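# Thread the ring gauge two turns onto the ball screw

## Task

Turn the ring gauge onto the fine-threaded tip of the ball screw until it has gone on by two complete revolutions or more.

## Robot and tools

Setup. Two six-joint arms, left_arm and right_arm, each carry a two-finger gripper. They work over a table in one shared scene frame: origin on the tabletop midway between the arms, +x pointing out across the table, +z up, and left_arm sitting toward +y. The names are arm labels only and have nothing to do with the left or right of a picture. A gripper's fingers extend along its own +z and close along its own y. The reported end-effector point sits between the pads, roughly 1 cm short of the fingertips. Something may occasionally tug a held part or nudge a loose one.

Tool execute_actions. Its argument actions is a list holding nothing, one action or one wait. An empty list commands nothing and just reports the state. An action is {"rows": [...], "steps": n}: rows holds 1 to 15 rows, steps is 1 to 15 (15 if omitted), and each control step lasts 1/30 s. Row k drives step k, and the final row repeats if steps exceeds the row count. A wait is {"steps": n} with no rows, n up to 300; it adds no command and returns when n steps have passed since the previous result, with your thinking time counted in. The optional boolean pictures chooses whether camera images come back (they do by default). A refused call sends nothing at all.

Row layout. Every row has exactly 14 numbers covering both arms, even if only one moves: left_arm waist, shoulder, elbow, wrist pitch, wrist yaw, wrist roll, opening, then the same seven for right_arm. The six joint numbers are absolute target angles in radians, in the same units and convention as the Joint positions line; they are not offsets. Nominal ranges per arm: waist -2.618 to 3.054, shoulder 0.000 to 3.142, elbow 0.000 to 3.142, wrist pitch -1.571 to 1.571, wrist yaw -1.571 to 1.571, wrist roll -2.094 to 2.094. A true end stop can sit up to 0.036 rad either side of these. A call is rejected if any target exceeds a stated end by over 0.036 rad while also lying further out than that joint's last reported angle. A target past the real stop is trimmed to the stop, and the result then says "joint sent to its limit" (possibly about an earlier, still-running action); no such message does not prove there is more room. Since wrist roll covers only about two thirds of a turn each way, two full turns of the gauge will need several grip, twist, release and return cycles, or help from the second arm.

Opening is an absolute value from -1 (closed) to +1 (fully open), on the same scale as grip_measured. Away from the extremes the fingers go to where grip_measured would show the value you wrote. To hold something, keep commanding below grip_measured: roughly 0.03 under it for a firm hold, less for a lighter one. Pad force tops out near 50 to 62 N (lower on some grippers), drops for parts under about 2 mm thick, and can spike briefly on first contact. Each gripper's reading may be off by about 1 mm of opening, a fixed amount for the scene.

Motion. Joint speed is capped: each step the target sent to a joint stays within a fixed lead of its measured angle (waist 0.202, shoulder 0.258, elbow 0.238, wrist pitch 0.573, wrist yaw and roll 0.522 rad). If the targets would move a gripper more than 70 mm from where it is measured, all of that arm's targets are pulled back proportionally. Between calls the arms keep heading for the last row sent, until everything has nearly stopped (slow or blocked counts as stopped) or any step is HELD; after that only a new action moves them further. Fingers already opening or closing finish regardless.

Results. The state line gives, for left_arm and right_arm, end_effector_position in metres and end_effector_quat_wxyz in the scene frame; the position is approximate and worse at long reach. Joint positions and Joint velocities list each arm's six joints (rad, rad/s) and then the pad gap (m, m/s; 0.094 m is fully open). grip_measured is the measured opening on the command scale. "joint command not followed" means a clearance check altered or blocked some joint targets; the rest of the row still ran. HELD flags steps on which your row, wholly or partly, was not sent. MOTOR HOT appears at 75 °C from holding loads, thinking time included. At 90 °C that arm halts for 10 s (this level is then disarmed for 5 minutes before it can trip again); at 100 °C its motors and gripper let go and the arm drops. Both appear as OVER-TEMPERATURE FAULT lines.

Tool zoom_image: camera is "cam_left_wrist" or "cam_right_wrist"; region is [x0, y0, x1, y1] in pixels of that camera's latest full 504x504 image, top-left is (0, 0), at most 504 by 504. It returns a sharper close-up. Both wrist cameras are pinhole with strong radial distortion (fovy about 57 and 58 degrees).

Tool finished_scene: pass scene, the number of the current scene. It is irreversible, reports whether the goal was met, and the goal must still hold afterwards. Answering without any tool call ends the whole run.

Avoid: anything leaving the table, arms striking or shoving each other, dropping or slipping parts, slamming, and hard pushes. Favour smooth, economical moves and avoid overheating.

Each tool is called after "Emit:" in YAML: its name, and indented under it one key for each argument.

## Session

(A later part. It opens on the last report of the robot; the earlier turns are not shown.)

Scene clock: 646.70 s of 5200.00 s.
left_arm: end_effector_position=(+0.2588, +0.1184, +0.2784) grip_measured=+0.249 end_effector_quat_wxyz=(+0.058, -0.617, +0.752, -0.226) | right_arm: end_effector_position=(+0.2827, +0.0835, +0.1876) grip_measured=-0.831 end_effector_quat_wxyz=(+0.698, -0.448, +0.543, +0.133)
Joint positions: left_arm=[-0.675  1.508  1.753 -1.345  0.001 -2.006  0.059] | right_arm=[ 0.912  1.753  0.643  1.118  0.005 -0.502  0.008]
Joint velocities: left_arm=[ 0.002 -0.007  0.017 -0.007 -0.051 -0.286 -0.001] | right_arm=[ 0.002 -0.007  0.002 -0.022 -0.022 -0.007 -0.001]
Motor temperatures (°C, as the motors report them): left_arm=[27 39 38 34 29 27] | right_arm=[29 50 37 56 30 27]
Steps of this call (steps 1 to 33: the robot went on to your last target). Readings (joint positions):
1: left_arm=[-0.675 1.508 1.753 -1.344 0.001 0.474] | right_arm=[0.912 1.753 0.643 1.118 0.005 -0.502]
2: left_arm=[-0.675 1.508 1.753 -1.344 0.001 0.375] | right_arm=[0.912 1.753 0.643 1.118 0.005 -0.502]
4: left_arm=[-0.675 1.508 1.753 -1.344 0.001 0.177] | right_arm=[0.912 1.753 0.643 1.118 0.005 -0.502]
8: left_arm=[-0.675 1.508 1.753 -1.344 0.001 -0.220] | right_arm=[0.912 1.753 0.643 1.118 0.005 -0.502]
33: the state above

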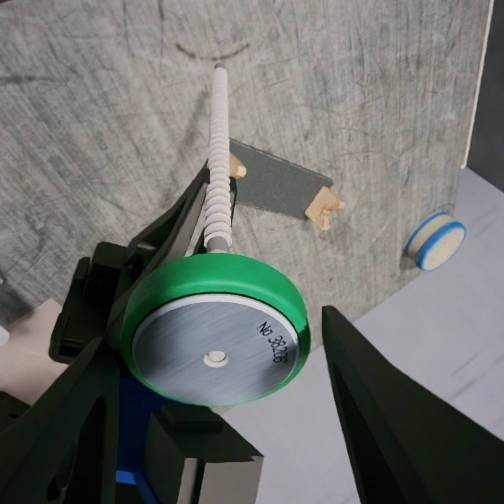

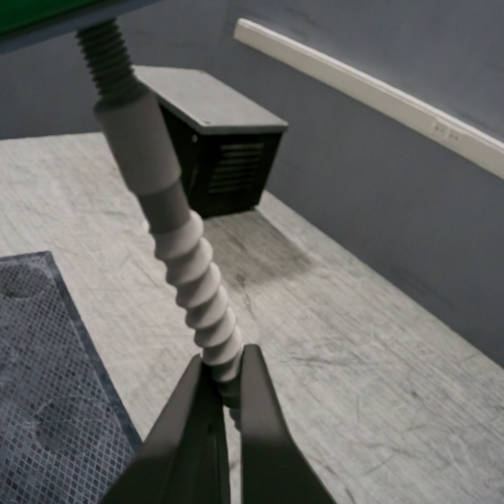

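Emit:
execute_actions:
  actions: []

Scene clock: 653.40 s of 5200.00 s.
left_arm: end_effector_position=(+0.2588, +0.1184, +0.2784) grip_measured=+0.249 end_effector_quat_wxyz=(+0.054, -0.630, +0.740, -0.227) | right_arm: end_effector_position=(+0.2827, +0.0835, +0.1876) grip_measured=-0.831 end_effector_quat_wxyz=(+0.698, -0.448, +0.543, +0.133)
Joint positions: left_arm=[-0.675  1.508  1.753 -1.345  0.001 -2.042  0.059] | right_arm=[ 0.912  1.753  0.643  1.118  0.005 -0.502  0.008]
Joint velocities: left_arm=[ 0.002 -0.007  0.017  0.051 -0.037  0.095  0.   ] | right_arm=[ 0.007 -0.022  0.002 -0.037  0.022  0.022 -0.001]
Motor temperatures (°C, as the motors report them): left_arm=[27 39 38 34 29 27] | right_arm=[29 50 37 56 30 27]
Steps of this call (steps 1 to 30: the robot went on to your last target; steps 31 to 90: nothing new was sent; then 3.70 s passed at rest). Readings (joint positions):
1: left_arm=[-0.675 1.508 1.753 -1.345 0.001 -2.014] | right_arm=[0.912 1.753 0.643 1.118 0.005 -0.502]
2: left_arm=[-0.675 1.508 1.753 -1.345 0.001 -2.019] | right_arm=[0.912 1.753 0.643 1.118 0.005 -0.502]
4: left_arm=[-0.675 1.508 1.753 -1.345 0.001 -2.027] | right_arm=[0.912 1.753 0.643 1.118 0.005 -0.502]
8: left_arm=[-0.675 1.508 1.753 -1.345 0.001 -2.036] | right_arm=[0.912 1.753 0.643 1.118 0.005 -0.502]
90: the state above
All arms were judged still, so your last target was given up. Only a new action makes them travel on or press farther. Fingers that are still opening or closing keep moving.

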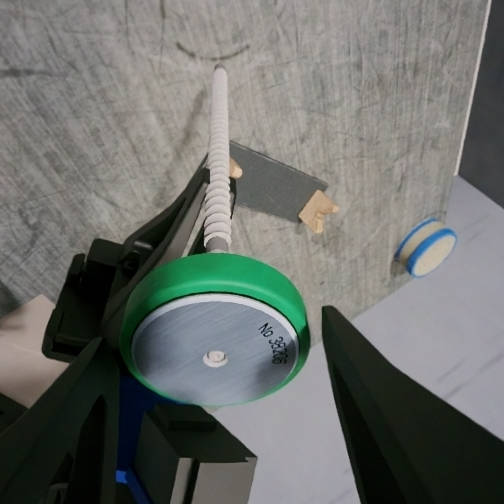

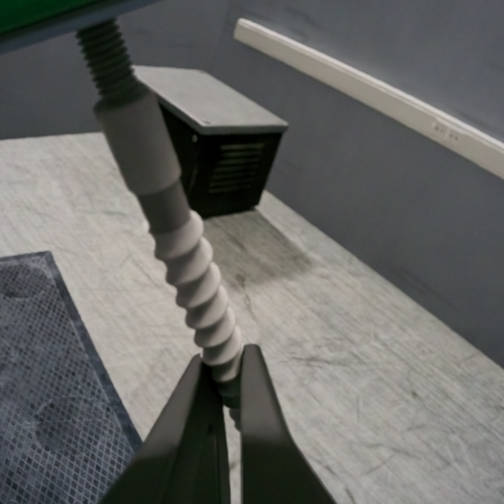

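Emit:
execute_actions:
  actions:
    - {"rows":[[-0.679,1.492,1.78,-1.345,0,-2.05,0.2,0.91,1.727,0.64,1.183,0,-0.5,-0.87],[-0.679,1.492,1.78,-1.34,0,-2.05,0.2,0.91,1.727,0.64,1.183,0,-0.5,-0.87],[-0.679,1.492,1.78,-1.34,0,-2.05,0.15,0.91,1.727,0.64,1.183,0,-0.5,-0.87],[-0.679,1.492,1.78,-1.34,0,-2.05,0.15,0.91,1.727,0.64,1.183,0,-0.5,-0.87],[-0.679,1.492,1.78,-1.34,0,-2.05,0.05,0.91,1.727,0.64,1.183,0,-0.5,-0.87],[-0.679,1.492,1.78,-1.34,0,-2.05,0.05,0.91,1.727,0.64,1.183,0,-0.5,-0.87],[-0.679,1.492,1.78,-1.335,0,-2.05,-0.05,0.91,1.727,0.64,1.183,0,-0.5,-0.87]],"steps":13}
  pictures: false

Scene clock: 658.07 s of 5200.00 s.
left_arm: end_effector_position=(+0.2588, +0.1182, +0.2785) grip_measured=+0.061 end_effector_quat_wxyz=(+0.053, -0.630, +0.740, -0.228) | right_arm: end_effector_position=(+0.2827, +0.0835, +0.1876) grip_measured=-0.831 end_effector_quat_wxyz=(+0.698, -0.448, +0.543, +0.133)
Joint positions: left_arm=[-0.675  1.508  1.753 -1.344  0.002 -2.042  0.05 ] | right_arm=[ 0.912  1.753  0.643  1.118  0.005 -0.502  0.008]
Joint velocities: left_arm=[-0.007  0.002 -0.007  0.037 -0.037 -0.007  0.   ] | right_arm=[-0.012  0.007 -0.012  0.037  0.022 -0.051  0.   ]
Motor temperatures (°C, as the motors report them): left_arm=[27 39 38 34 29 27] | right_arm=[29 50 37 56 30 27]
Steps of this call (steps 1 to 90: nothing new was sent; then 1.23 s passed at rest; steps 91 to 103: all 13 steps of this action). Readings (joint positions):
91: left_arm=[-0.675 1.508 1.753 -1.345 0.001 -2.042] | right_arm=[0.912 1.753 0.643 1.118 0.005 -0.502]
92: left_arm=[-0.675 1.508 1.753 -1.344 0.001 -2.042] | right_arm=[0.912 1.753 0.643 1.118 0.005 -0.502]
94: left_arm=[-0.675 1.508 1.753 -1.344 0.001 -2.042] | right_arm=[0.912 1.753 0.643 1.118 0.005 -0.502]
98: left_arm=[-0.675 1.508 1.753 -1.344 0.002 -2.042] | right_arm=[0.912 1.753 0.643 1.118 0.005 -0.502]
103: the state above

Emit:
execute_actions:
  actions:
    - {"rows":[[-0.679,1.492,1.78,-1.335,0,2.05,-0.05,0.91,1.727,0.64,1.185,0,-0.5,-0.87]],"steps":15}
  pictures: false

Emit:
execute_actions:
  actions:
    - {"steps":35}
  pictures: false

Emit:
execute_actions:
  actions:
    - {"rows":[[-0.679,1.492,1.78,-1.34,0,2.05,0.1,0.91,1.727,0.64,1.185,0,-0.5,-0.87],[-0.679,1.492,1.78,-1.34,0,2.05,0.1,0.91,1.727,0.64,1.185,0,-0.5,-0.87],[-0.679,1.492,1.78,-1.345,0,2.05,0.25,0.91,1.727,0.64,1.185,0,-0.5,-0.87]],"steps":10}
  pictures: false

Emit:
execute_actions:
  actions:
    - {"rows":[[-0.679,1.492,1.78,-1.356,0,-2.05,0.25,0.91,1.727,0.64,1.185,0,-0.5,-0.87]],"steps":15}
  pictures: false

Emit:
execute_actions:
  actions:
    - {"steps":36}

Scene clock: 662.77 s of 5200.00 s.
left_arm: end_effector_position=(+0.2605, +0.1175, +0.2794) grip_measured=+0.061 end_effector_quat_wxyz=(+0.195, +0.025, +0.971, -0.135) | right_arm: end_effector_position=(+0.2825, +0.0836, +0.1876) grip_measured=-0.831 end_effector_quat_wxyz=(+0.698, -0.449, +0.542, +0.132)
Joint positions: left_arm=[-0.675  1.508  1.753 -1.336 -0.    -0.58   0.05 ] | right_arm=[ 0.912  1.753  0.643  1.118  0.004 -0.504  0.008]
Joint velocities: left_arm=[-0.002 -0.012  0.007  0.066 -0.022  2.733  0.001] | right_arm=[ 0.002  0.017 -0.002 -0.007  0.066 -0.066 -0.   ]
Motor temperatures (°C, as the motors report them): left_arm=[27 39 39 34 29 27] | right_arm=[29 50 37 56 30 27]
Steps of this call (steps 1 to 15: the robot went on to your last target; steps 16 to 90: nothing new was sent; then 1.20 s passed at rest; steps 91 to 105: all 15 steps of this action). Readings (joint positions):
91: left_arm=[-0.675 1.508 1.753 -1.344 0.002 -1.960] | right_arm=[0.912 1.753 0.643 1.118 0.005 -0.502]
92: left_arm=[-0.675 1.508 1.753 -1.344 0.002 -1.860] | right_arm=[0.912 1.753 0.643 1.118 0.005 -0.502]
94: left_arm=[-0.675 1.508 1.753 -1.342 0.002 -1.663] | right_arm=[0.912 1.753 0.643 1.118 0.005 -0.502]
98: left_arm=[-0.675 1.508 1.753 -1.340 0.002 -1.269] | right_arm=[0.912 1.753 0.643 1.118 0.005 -0.502]
105: the state above

Scene clock: 663.93 s of 5200.00 s.
left_arm: end_effector_position=(+0.2598, +0.1144, +0.2801) grip_measured=+0.061 end_effector_quat_wxyz=(+0.190, +0.941, +0.237, +0.147) | right_arm: end_effector_position=(+0.2830, +0.0832, +0.1884) grip_measured=-0.831 end_effector_quat_wxyz=(+0.699, -0.446, +0.543, +0.133)
Joint positions: left_arm=[-0.675  1.508  1.753 -1.33   0.016  2.014  0.05 ] | right_arm=[ 0.912  1.753  0.643  1.121  0.007 -0.5    0.008]
Joint velocities: left_arm=[ 0.012 -0.002 -0.007  0.022 -0.037  0.11  -0.001] | right_arm=[-0.012 -0.012 -0.002  0.007  0.051  0.007 -0.001]
Motor temperatures (°C, as the motors report them): left_arm=[27 39 39 34 29 27] | right_arm=[29 50 37 56 30 27]
Steps of this call (steps 1 to 35: the robot went on to your last target). Readings (joint positions):
1: left_arm=[-0.675 1.508 1.753 -1.336 -0.001 -0.481] | right_arm=[0.912 1.753 0.643 1.118 0.004 -0.504]
2: left_arm=[-0.675 1.508 1.753 -1.335 -0.001 -0.383] | right_arm=[0.912 1.753 0.643 1.118 0.004 -0.504]
4: left_arm=[-0.675 1.508 1.753 -1.334 -0.001 -0.186] | right_arm=[0.912 1.753 0.643 1.118 0.004 -0.504]
8: left_arm=[-0.675 1.508 1.753 -1.334 -0.000 0.210] | right_arm=[0.912 1.753 0.643 1.118 0.004 -0.504]
35: the state above

Scene clock: 664.27 s of 5200.00 s.
left_arm: end_effector_position=(+0.2610, +0.1162, +0.2801) grip_measured=+0.249 end_effector_quat_wxyz=(+0.185, +0.944, +0.226, +0.154) | right_arm: end_effector_position=(+0.2826, +0.0835, +0.1884) grip_measured=-0.831 end_effector_quat_wxyz=(+0.698, -0.447, +0.543, +0.133)
Joint positions: left_arm=[-0.675  1.508  1.753 -1.331  0.004  2.038  0.059] | right_arm=[ 0.912  1.753  0.643  1.121  0.004 -0.501  0.008]
Joint velocities: left_arm=[-0.002  0.002  0.002 -0.007 -0.007  0.037  0.   ] | right_arm=[ 0.002 -0.002 -0.012 -0.037  0.007 -0.051 -0.001]
Motor temperatures (°C, as the motors report them): left_arm=[27 39 39 34 29 27] | right_arm=[29 50 37 56 30 27]
Steps of this call (steps 1 to 10: all 10 steps of this action). Readings (joint positions):
1: left_arm=[-0.675 1.508 1.753 -1.330 0.017 2.018] | right_arm=[0.912 1.753 0.643 1.121 0.007 -0.500]
2: left_arm=[-0.675 1.508 1.753 -1.331 0.017 2.022] | right_arm=[0.912 1.753 0.643 1.121 0.007 -0.500]
4: left_arm=[-0.675 1.508 1.753 -1.331 0.012 2.029] | right_arm=[0.912 1.753 0.643 1.121 0.007 -0.501]
8: left_arm=[-0.675 1.508 1.753 -1.331 0.006 2.036] | right_arm=[0.912 1.753 0.643 1.121 0.004 -0.501]
10: the state above

Scene clock: 664.77 s of 5200.00 s.
left_arm: end_effector_position=(+0.2593, +0.1180, +0.2787) grip_measured=+0.249 end_effector_quat_wxyz=(+0.235, +0.550, +0.802, -0.008) | right_arm: end_effector_position=(+0.2826, +0.0835, +0.1885) grip_measured=-0.831 end_effector_quat_wxyz=(+0.699, -0.447, +0.542, +0.133)
Joint positions: left_arm=[-0.675  1.508  1.753 -1.342  0.001  0.571  0.059] | right_arm=[ 0.912  1.753  0.643  1.121  0.004 -0.501  0.008]
Joint velocities: left_arm=[ 0.002 -0.007  0.002 -0.051 -0.081 -2.821 -0.   ] | right_arm=[-0.002  0.007  0.002  0.022 -0.066  0.051 -0.001]
Motor temperatures (°C, as the motors report them): left_arm=[27 39 39 34 29 27] | right_arm=[29 50 37 56 30 27]
Steps of this call (steps 1 to 15: all 15 steps of this action). Readings (joint positions):
1: left_arm=[-0.675 1.508 1.753 -1.332 0.003 1.956] | right_arm=[0.912 1.753 0.643 1.121 0.004 -0.501]
2: left_arm=[-0.675 1.508 1.753 -1.334 0.003 1.856] | right_arm=[0.912 1.753 0.643 1.121 0.004 -0.501]
4: left_arm=[-0.675 1.508 1.753 -1.335 0.002 1.658] | right_arm=[0.912 1.753 0.643 1.121 0.004 -0.501]
8: left_arm=[-0.675 1.508 1.753 -1.338 0.001 1.263] | right_arm=[0.912 1.753 0.643 1.121 0.004 -0.501]
15: the state above

Scene clock: 665.97 s of 5200.00 s.
left_arm: end_effector_position=(+0.2587, +0.1183, +0.2784) grip_measured=+0.249 end_effector_quat_wxyz=(+0.055, -0.623, +0.746, -0.227) | right_arm: end_effector_position=(+0.2826, +0.0835, +0.1885) grip_measured=-0.831 end_effector_quat_wxyz=(+0.699, -0.447, +0.542, +0.133)
Joint positions: left_arm=[-0.675  1.508  1.753 -1.345  0.002 -2.024  0.059] | right_arm=[ 0.912  1.753  0.643  1.121  0.004 -0.501  0.008]
Joint velocities: left_arm=[-0.007  0.007 -0.012  0.007 -0.022 -0.139 -0.001] | right_arm=[-0.017  0.002 -0.012  0.051  0.051 -0.007 -0.   ]
Motor temperatures (°C, as the motors report them): left_arm=[27 39 39 34 29 27] | right_arm=[29 50 37 56 30 27]
Steps of this call (steps 1 to 36: the robot went on to your last target). Readings (joint positions):
1: left_arm=[-0.675 1.508 1.753 -1.343 0.002 0.472] | right_arm=[0.912 1.753 0.643 1.121 0.004 -0.501]
2: left_arm=[-0.675 1.508 1.753 -1.344 0.002 0.373] | right_arm=[0.912 1.753 0.643 1.121 0.004 -0.501]
4: left_arm=[-0.675 1.508 1.753 -1.344 0.002 0.174] | right_arm=[0.912 1.753 0.643 1.121 0.004 -0.501]
8: left_arm=[-0.675 1.508 1.753 -1.345 0.002 -0.223] | right_arm=[0.912 1.753 0.643 1.121 0.004 -0.501]
36: the state above

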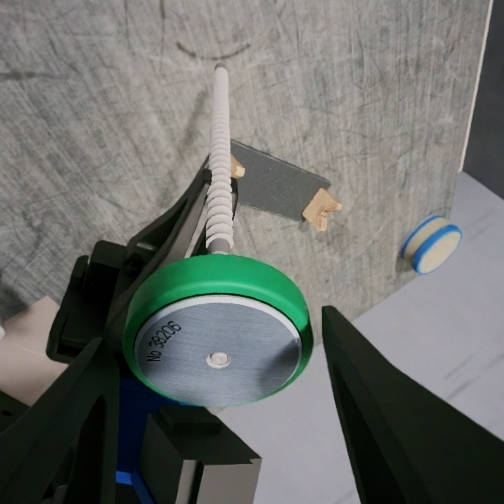

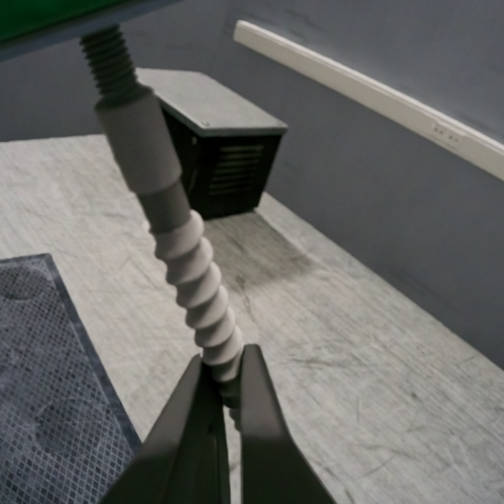

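Emit:
execute_actions:
  actions:
    - {"rows":[[-0.679,1.492,1.78,-1.345,0,-2.05,0.2,0.91,1.727,0.64,1.183,0,-0.5,-0.87],[-0.679,1.492,1.78,-1.34,0,-2.05,0.2,0.91,1.727,0.64,1.183,0,-0.5,-0.87],[-0.679,1.492,1.78,-1.34,0,-2.05,0.15,0.91,1.727,0.64,1.183,0,-0.5,-0.87],[-0.679,1.492,1.78,-1.34,0,-2.05,0.15,0.91,1.727,0.64,1.183,0,-0.5,-0.87],[-0.679,1.492,1.78,-1.34,0,-2.05,0.05,0.91,1.727,0.64,1.183,0,-0.5,-0.87],[-0.679,1.492,1.78,-1.34,0,-2.05,0.05,0.91,1.727,0.64,1.183,0,-0.5,-0.87],[-0.679,1.492,1.78,-1.335,0,-2.05,-0.05,0.91,1.727,0.64,1.183,0,-0.5,-0.87]],"steps":13}
  pictures: false

Emit:
execute_actions:
  actions:
    - {"rows":[[-0.679,1.492,1.78,-1.335,0,2.05,-0.05,0.91,1.727,0.64,1.185,0,-0.5,-0.87]],"steps":15}
  pictures: false

Emit:
execute_actions:
  actions:
    - {"steps":35}
  pictures: false

Emit:
execute_actions:
  actions:
    - {"rows":[[-0.679,1.492,1.78,-1.34,0,2.05,0.1,0.91,1.727,0.64,1.185,0,-0.5,-0.87],[-0.679,1.492,1.78,-1.34,0,2.05,0.1,0.91,1.727,0.64,1.185,0,-0.5,-0.87],[-0.679,1.492,1.78,-1.345,0,2.05,0.25,0.91,1.727,0.64,1.185,0,-0.5,-0.87]],"steps":10}
  pictures: false

Emit:
execute_actions:
  actions:
    - {"rows":[[-0.679,1.492,1.78,-1.356,0,-2.05,0.25,0.91,1.727,0.64,1.185,0,-0.5,-0.87]],"steps":15}
  pictures: false

Emit:
execute_actions:
  actions:
    - {"steps":36}

Scene clock: 674.13 s of 5200.00 s.
left_arm: end_effector_position=(+0.2589, +0.1182, +0.2785) grip_measured=+0.063 end_effector_quat_wxyz=(+0.053, -0.630, +0.740, -0.228) | right_arm: end_effector_position=(+0.2826, +0.0835, +0.1885) grip_measured=-0.831 end_effector_quat_wxyz=(+0.699, -0.447, +0.542, +0.133)
Joint positions: left_arm=[-0.675  1.508  1.753 -1.344  0.002 -2.042  0.05 ] | right_arm=[ 0.912  1.753  0.643  1.121  0.004 -0.501  0.008]
Joint velocities: left_arm=[-0.002  0.002  0.007  0.066 -0.037 -0.051  0.   ] | right_arm=[-0.007 -0.017  0.007 -0.007 -0.051  0.037  0.   ]
Motor temperatures (°C, as the motors report them): left_arm=[27 39 39 34 29 27] | right_arm=[29 50 37 57 30 27]
Steps of this call (steps 1 to 30: the robot went on to your last target; steps 31 to 90: nothing new was sent; then 4.73 s passed at rest; steps 91 to 103: all 13 steps of this action). Readings (joint positions):
91: left_arm=[-0.675 1.508 1.753 -1.345 0.002 -2.042] | right_arm=[0.912 1.753 0.643 1.121 0.004 -0.501]
92: left_arm=[-0.675 1.508 1.753 -1.345 0.002 -2.042] | right_arm=[0.912 1.753 0.643 1.121 0.004 -0.501]
94: left_arm=[-0.675 1.508 1.753 -1.345 0.002 -2.042] | right_arm=[0.912 1.753 0.643 1.121 0.004 -0.501]
98: left_arm=[-0.675 1.508 1.753 -1.344 0.002 -2.042] | right_arm=[0.912 1.753 0.643 1.121 0.004 -0.501]
103: the state above

Scene clock: 674.63 s of 5200.00 s.
left_arm: end_effector_position=(+0.2607, +0.1176, +0.2795) grip_measured=+0.063 end_effector_quat_wxyz=(+0.196, +0.024, +0.971, -0.135) | right_arm: end_effector_position=(+0.2823, +0.0837, +0.1885) grip_measured=-0.831 end_effector_quat_wxyz=(+0.699, -0.449, +0.541, +0.132)
Joint positions: left_arm=[-0.675  1.508  1.753 -1.335 -0.001 -0.581  0.05 ] | right_arm=[ 0.912  1.753  0.643  1.121  0.002 -0.506  0.008]
Joint velocities: left_arm=[-0.027 -0.027 -0.002  0.007 -0.051  2.791 -0.   ] | right_arm=[-0.007  0.007  0.007  0.051 -0.022 -0.037 -0.001]
Motor temperatures (°C, as the motors report them): left_arm=[27 39 39 34 29 27] | right_arm=[29 50 37 57 30 27]
Steps of this call (steps 1 to 15: all 15 steps of this action). Readings (joint positions):
1: left_arm=[-0.675 1.508 1.753 -1.344 0.002 -1.959] | right_arm=[0.912 1.753 0.643 1.121 0.004 -0.501]
2: left_arm=[-0.675 1.508 1.753 -1.343 0.002 -1.860] | right_arm=[0.912 1.753 0.643 1.121 0.004 -0.501]
4: left_arm=[-0.675 1.508 1.753 -1.341 0.002 -1.663] | right_arm=[0.912 1.753 0.643 1.121 0.004 -0.501]
8: left_arm=[-0.675 1.508 1.753 -1.339 0.002 -1.269] | right_arm=[0.912 1.753 0.643 1.121 0.004 -0.503]
15: the state above

Scene clock: 675.80 s of 5200.00 s.
left_arm: end_effector_position=(+0.2600, +0.1141, +0.2803) grip_measured=+0.063 end_effector_quat_wxyz=(+0.191, +0.941, +0.237, +0.147) | right_arm: end_effector_position=(+0.2828, +0.0833, +0.1892) grip_measured=-0.831 end_effector_quat_wxyz=(+0.700, -0.445, +0.543, +0.133)
Joint positions: left_arm=[-0.675  1.508  1.753 -1.329  0.017  2.013  0.05 ] | right_arm=[ 0.912  1.753  0.643  1.124  0.006 -0.499  0.008]
Joint velocities: left_arm=[ 0.002 -0.022 -0.017  0.007 -0.007  0.198 -0.001] | right_arm=[ 0.002  0.012 -0.007  0.051  0.007  0.081  0.   ]
Motor temperatures (°C, as the motors report them): left_arm=[27 39 39 34 29 27] | right_arm=[29 50 37 57 30 27]
Steps of this call (steps 1 to 35: the robot went on to your last target). Readings (joint positions):
1: left_arm=[-0.675 1.508 1.753 -1.335 -0.001 -0.482] | right_arm=[0.912 1.753 0.643 1.121 0.002 -0.506]
2: left_arm=[-0.675 1.508 1.753 -1.334 -0.001 -0.384] | right_arm=[0.912 1.753 0.643 1.121 0.002 -0.506]
4: left_arm=[-0.675 1.508 1.753 -1.333 -0.001 -0.187] | right_arm=[0.912 1.753 0.643 1.121 0.002 -0.506]
8: left_arm=[-0.675 1.508 1.753 -1.332 -0.001 0.208] | right_arm=[0.912 1.753 0.643 1.121 0.002 -0.506]
35: the state above

Scene clock: 676.13 s of 5200.00 s.
left_arm: end_effector_position=(+0.2612, +0.1161, +0.2801) grip_measured=+0.249 end_effector_quat_wxyz=(+0.185, +0.944, +0.226, +0.154) | right_arm: end_effector_position=(+0.2826, +0.0834, +0.1890) grip_measured=-0.831 end_effector_quat_wxyz=(+0.699, -0.446, +0.542, +0.133)
Joint positions: left_arm=[-0.675  1.508  1.753 -1.33   0.004  2.038  0.059] | right_arm=[ 0.912  1.753  0.643  1.123  0.005 -0.5    0.008]
Joint velocities: left_arm=[-0.027  0.012  0.017 -0.037 -0.095 -0.066  0.   ] | right_arm=[ 0.002 -0.002  0.012 -0.037  0.066  0.037 -0.001]
Motor temperatures (°C, as the motors report them): left_arm=[27 39 39 34 29 27] | right_arm=[29 50 37 57 30 27]
Steps of this call (steps 1 to 10: all 10 steps of this action). Readings (joint positions):
1: left_arm=[-0.675 1.508 1.753 -1.329 0.017 2.018] | right_arm=[0.912 1.753 0.643 1.124 0.006 -0.499]
2: left_arm=[-0.675 1.508 1.753 -1.329 0.017 2.022] | right_arm=[0.912 1.753 0.643 1.124 0.006 -0.499]
4: left_arm=[-0.675 1.508 1.753 -1.330 0.012 2.029] | right_arm=[0.912 1.753 0.643 1.124 0.006 -0.500]
8: left_arm=[-0.675 1.508 1.753 -1.330 0.006 2.036] | right_arm=[0.912 1.753 0.643 1.124 0.005 -0.500]
10: the state above

Scene clock: 676.63 s of 5200.00 s.
left_arm: end_effector_position=(+0.2594, +0.1179, +0.2788) grip_measured=+0.249 end_effector_quat_wxyz=(+0.235, +0.550, +0.802, -0.008) | right_arm: end_effector_position=(+0.2826, +0.0834, +0.1890) grip_measured=-0.831 end_effector_quat_wxyz=(+0.699, -0.446, +0.542, +0.133)
Joint positions: left_arm=[-0.675  1.508  1.753 -1.341  0.001  0.57   0.059] | right_arm=[ 0.912  1.753  0.643  1.123  0.005 -0.5    0.008]
Joint velocities: left_arm=[-0.002  0.007  0.007  0.037  0.007 -2.777  0.   ] | right_arm=[-0.012 -0.027 -0.012  0.007 -0.037 -0.022  0.   ]
Motor temperatures (°C, as the motors report them): left_arm=[27 39 39 34 29 27] | right_arm=[29 50 37 57 30 27]
Steps of this call (steps 1 to 15: all 15 steps of this action). Readings (joint positions):
1: left_arm=[-0.675 1.508 1.753 -1.332 0.003 1.955] | right_arm=[0.912 1.753 0.643 1.123 0.005 -0.500]
2: left_arm=[-0.675 1.508 1.753 -1.333 0.002 1.856] | right_arm=[0.912 1.753 0.643 1.123 0.005 -0.500]
4: left_arm=[-0.675 1.508 1.753 -1.335 0.002 1.658] | right_arm=[0.912 1.753 0.643 1.123 0.005 -0.500]
8: left_arm=[-0.675 1.508 1.753 -1.338 0.001 1.263] | right_arm=[0.912 1.753 0.643 1.123 0.005 -0.500]
15: the state above

Scene clock: 677.83 s of 5200.00 s.
left_arm: end_effector_position=(+0.2588, +0.1183, +0.2785) grip_measured=+0.249 end_effector_quat_wxyz=(+0.055, -0.623, +0.746, -0.227) | right_arm: end_effector_position=(+0.2826, +0.0834, +0.1890) grip_measured=-0.831 end_effector_quat_wxyz=(+0.699, -0.446, +0.542, +0.133)
Joint positions: left_arm=[-0.675  1.508  1.753 -1.344  0.002 -2.024  0.059] | right_arm=[ 0.912  1.753  0.643  1.123  0.005 -0.5    0.008]
Joint velocities: left_arm=[ 0.007 -0.002 -0.002  0.037  0.051 -0.183 -0.001] | right_arm=[ 0.002  0.012 -0.007 -0.022  0.051 -0.022  0.   ]
Motor temperatures (°C, as the motors report them): left_arm=[27 39 39 34 29 27] | right_arm=[29 50 37 57 30 27]
Steps of this call (steps 1 to 36: the robot went on to your last target). Readings (joint positions):
1: left_arm=[-0.675 1.508 1.753 -1.342 0.001 0.472] | right_arm=[0.912 1.753 0.643 1.123 0.005 -0.500]
2: left_arm=[-0.675 1.508 1.753 -1.343 0.001 0.372] | right_arm=[0.912 1.753 0.643 1.123 0.005 -0.500]
4: left_arm=[-0.675 1.508 1.753 -1.343 0.001 0.174] | right_arm=[0.912 1.753 0.643 1.123 0.005 -0.500]
8: left_arm=[-0.675 1.508 1.753 -1.344 0.002 -0.223] | right_arm=[0.912 1.753 0.643 1.123 0.005 -0.500]
36: the state above

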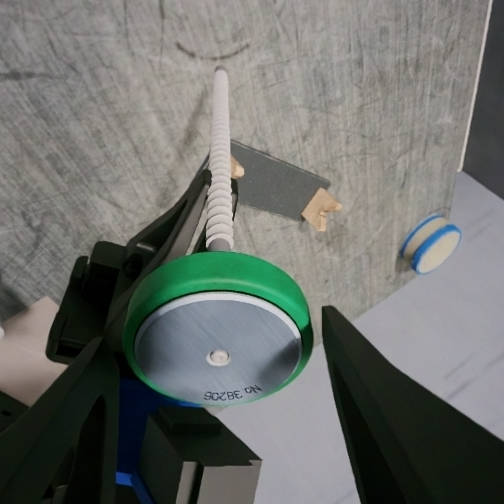

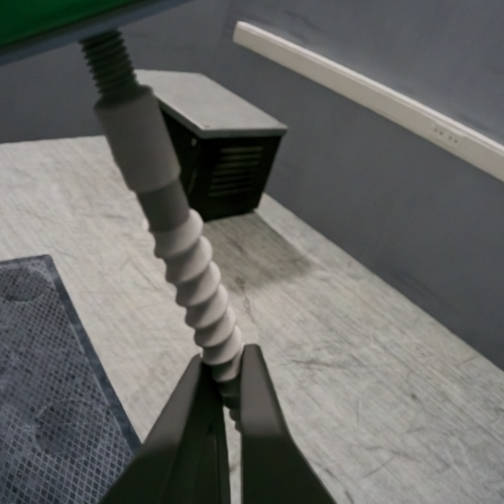

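Emit:
execute_actions:
  actions:
    - {"rows":[[-0.679,1.492,1.78,-1.345,0,-2.05,0.2,0.91,1.727,0.64,1.183,0,-0.5,-0.87],[-0.679,1.492,1.78,-1.34,0,-2.05,0.2,0.91,1.727,0.64,1.183,0,-0.5,-0.87],[-0.679,1.492,1.78,-1.34,0,-2.05,0.15,0.91,1.727,0.64,1.183,0,-0.5,-0.87],[-0.679,1.492,1.78,-1.34,0,-2.05,0.15,0.91,1.727,0.64,1.183,0,-0.5,-0.87],[-0.679,1.492,1.78,-1.34,0,-2.05,0.05,0.91,1.727,0.64,1.183,0,-0.5,-0.87],[-0.679,1.492,1.78,-1.34,0,-2.05,0.05,0.91,1.727,0.64,1.183,0,-0.5,-0.87],[-0.679,1.492,1.78,-1.335,0,-2.05,-0.05,0.91,1.727,0.64,1.183,0,-0.5,-0.87]],"steps":13}
  pictures: false

Emit:
execute_actions:
  actions:
    - {"rows":[[-0.679,1.492,1.78,-1.335,0,2.05,-0.05,0.91,1.727,0.64,1.185,0,-0.5,-0.87]],"steps":15}
  pictures: false

Emit:
execute_actions:
  actions:
    - {"steps":35}
  pictures: false

Emit:
execute_actions:
  actions:
    - {"rows":[[-0.679,1.492,1.78,-1.34,0,2.05,0.1,0.91,1.727,0.64,1.185,0,-0.5,-0.87],[-0.679,1.492,1.78,-1.34,0,2.05,0.1,0.91,1.727,0.64,1.185,0,-0.5,-0.87],[-0.679,1.492,1.78,-1.345,0,2.05,0.25,0.91,1.727,0.64,1.185,0,-0.5,-0.87]],"steps":15}

Scene clock: 684.47 s of 5200.00 s.
left_arm: end_effector_position=(+0.2591, +0.1180, +0.2787) grip_measured=+0.063 end_effector_quat_wxyz=(+0.053, -0.630, +0.740, -0.228) | right_arm: end_effector_position=(+0.2826, +0.0834, +0.1890) grip_measured=-0.831 end_effector_quat_wxyz=(+0.699, -0.446, +0.542, +0.133)
Joint positions: left_arm=[-0.675  1.508  1.753 -1.343  0.002 -2.042  0.05 ] | right_arm=[ 0.912  1.753  0.643  1.123  0.005 -0.501  0.008]
Joint velocities: left_arm=[-0.002 -0.002 -0.002  0.037 -0.125  0.007 -0.   ] | right_arm=[-0.012 -0.002 -0.022  0.051 -0.037 -0.007 -0.   ]
Motor temperatures (°C, as the motors report them): left_arm=[27 39 39 34 29 27] | right_arm=[29 50 37 57 30 27]
Steps of this call (steps 1 to 30: the robot went on to your last target; steps 31 to 90: nothing new was sent; then 3.20 s passed at rest; steps 91 to 103: all 13 steps of this action). Readings (joint positions):
91: left_arm=[-0.675 1.508 1.753 -1.344 0.002 -2.042] | right_arm=[0.912 1.753 0.643 1.123 0.005 -0.500]
92: left_arm=[-0.675 1.508 1.753 -1.344 0.002 -2.042] | right_arm=[0.912 1.753 0.643 1.123 0.005 -0.500]
94: left_arm=[-0.675 1.508 1.753 -1.344 0.002 -2.042] | right_arm=[0.912 1.753 0.643 1.123 0.005 -0.500]
98: left_arm=[-0.675 1.508 1.753 -1.343 0.002 -2.042] | right_arm=[0.912 1.753 0.643 1.123 0.005 -0.501]
103: the state above

Scene clock: 684.97 s of 5200.00 s.
left_arm: end_effector_position=(+0.2608, +0.1174, +0.2796) grip_measured=+0.063 end_effector_quat_wxyz=(+0.196, +0.025, +0.971, -0.136) | right_arm: end_effector_position=(+0.2824, +0.0837, +0.1890) grip_measured=-0.831 end_effector_quat_wxyz=(+0.699, -0.448, +0.541, +0.133)
Joint positions: left_arm=[-0.675  1.508  1.753 -1.335 -0.001 -0.58   0.05 ] | right_arm=[ 0.912  1.753  0.643  1.123  0.003 -0.503  0.008]
Joint velocities: left_arm=[-0.012  0.007 -0.012 -0.037 -0.081  2.703 -0.001] | right_arm=[-0.002 -0.002  0.002 -0.081 -0.007  0.007  0.   ]
Motor temperatures (°C, as the motors report them): left_arm=[27 39 39 34 29 27] | right_arm=[29 50 37 57 30 27]
Steps of this call (steps 1 to 15: all 15 steps of this action). Readings (joint positions):
1: left_arm=[-0.675 1.508 1.753 -1.343 0.002 -1.960] | right_arm=[0.912 1.753 0.643 1.123 0.004 -0.501]
2: left_arm=[-0.675 1.508 1.753 -1.342 0.002 -1.860] | right_arm=[0.912 1.753 0.643 1.123 0.004 -0.501]
4: left_arm=[-0.675 1.508 1.753 -1.340 0.002 -1.663] | right_arm=[0.912 1.753 0.643 1.123 0.004 -0.501]
8: left_arm=[-0.675 1.508 1.753 -1.338 0.002 -1.269] | right_arm=[0.912 1.753 0.643 1.123 0.004 -0.502]
15: the state above

Scene clock: 686.13 s of 5200.00 s.
left_arm: end_effector_position=(+0.2601, +0.1144, +0.2803) grip_measured=+0.063 end_effector_quat_wxyz=(+0.191, +0.941, +0.237, +0.148) | right_arm: end_effector_position=(+0.2827, +0.0834, +0.1895) grip_measured=-0.831 end_effector_quat_wxyz=(+0.700, -0.446, +0.542, +0.134)
Joint positions: left_arm=[-0.675  1.508  1.753 -1.329  0.015  2.014  0.05 ] | right_arm=[ 0.912  1.753  0.643  1.125  0.005 -0.5    0.008]
Joint velocities: left_arm=[-0.007 -0.007  0.007  0.022 -0.007  0.125 -0.001] | right_arm=[-0.012 -0.012 -0.012 -0.095 -0.022 -0.007 -0.001]
Motor temperatures (°C, as the motors report them): left_arm=[27 39 39 34 29 27] | right_arm=[29 50 37 57 30 27]
Steps of this call (steps 1 to 35: the robot went on to your last target). Readings (joint positions):
1: left_arm=[-0.675 1.508 1.753 -1.334 -0.001 -0.481] | right_arm=[0.912 1.753 0.643 1.123 0.003 -0.503]
2: left_arm=[-0.675 1.508 1.753 -1.334 -0.001 -0.383] | right_arm=[0.912 1.753 0.643 1.123 0.003 -0.503]
4: left_arm=[-0.675 1.508 1.753 -1.333 -0.001 -0.185] | right_arm=[0.912 1.753 0.643 1.123 0.003 -0.503]
8: left_arm=[-0.675 1.508 1.753 -1.332 -0.001 0.211] | right_arm=[0.912 1.753 0.643 1.123 0.003 -0.503]
35: the state above

Scene clock: 686.63 s of 5200.00 s.
left_arm: end_effector_position=(+0.2614, +0.1163, +0.2802) grip_measured=+0.249 end_effector_quat_wxyz=(+0.184, +0.944, +0.226, +0.155) | right_arm: end_effector_position=(+0.2825, +0.0836, +0.1893) grip_measured=-0.831 end_effector_quat_wxyz=(+0.700, -0.447, +0.541, +0.134)
Joint positions: left_arm=[-0.675  1.508  1.753 -1.329  0.002  2.041  0.059] | right_arm=[ 0.912  1.753  0.643  1.124  0.004 -0.501  0.008]
Joint velocities: left_arm=[ 0.002 -0.002  0.017 -0.007 -0.037  0.007  0.   ] | right_arm=[-0.002 -0.012  0.002 -0.037 -0.022  0.007 -0.   ]
Motor temperatures (°C, as the motors report them): left_arm=[27 39 39 34 29 27] | right_arm=[29 50 37 57 30 27]
Steps of this call (steps 1 to 15: all 15 steps of this action). Readings (joint positions):
1: left_arm=[-0.675 1.508 1.753 -1.329 0.015 2.018] | right_arm=[0.912 1.753 0.643 1.125 0.005 -0.500]
2: left_arm=[-0.675 1.508 1.753 -1.329 0.015 2.022] | right_arm=[0.912 1.753 0.643 1.125 0.005 -0.500]
4: left_arm=[-0.675 1.508 1.753 -1.329 0.011 2.029] | right_arm=[0.912 1.753 0.643 1.125 0.005 -0.500]
8: left_arm=[-0.675 1.508 1.753 -1.329 0.005 2.036] | right_arm=[0.912 1.753 0.643 1.125 0.004 -0.501]
15: the state above

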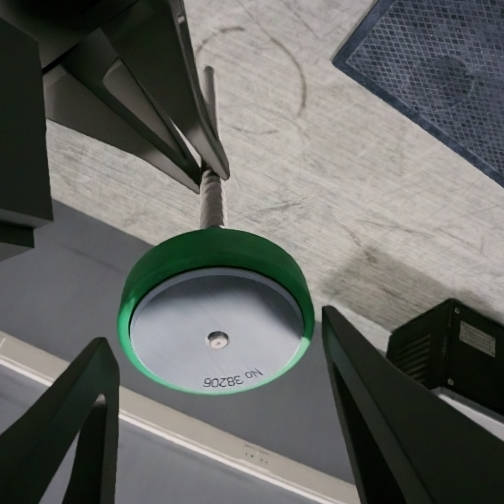

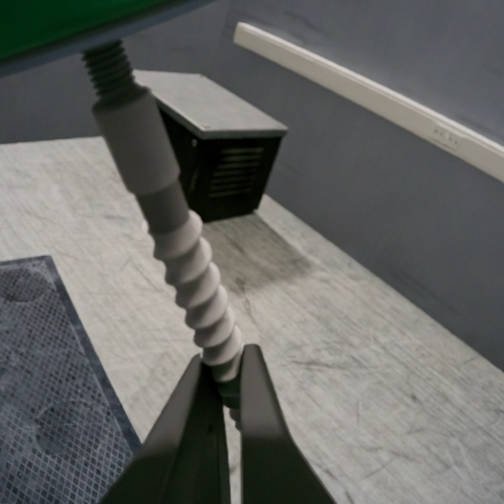

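Emit:
finished_scene:
  scene: 1

The scene is finished: the task was done.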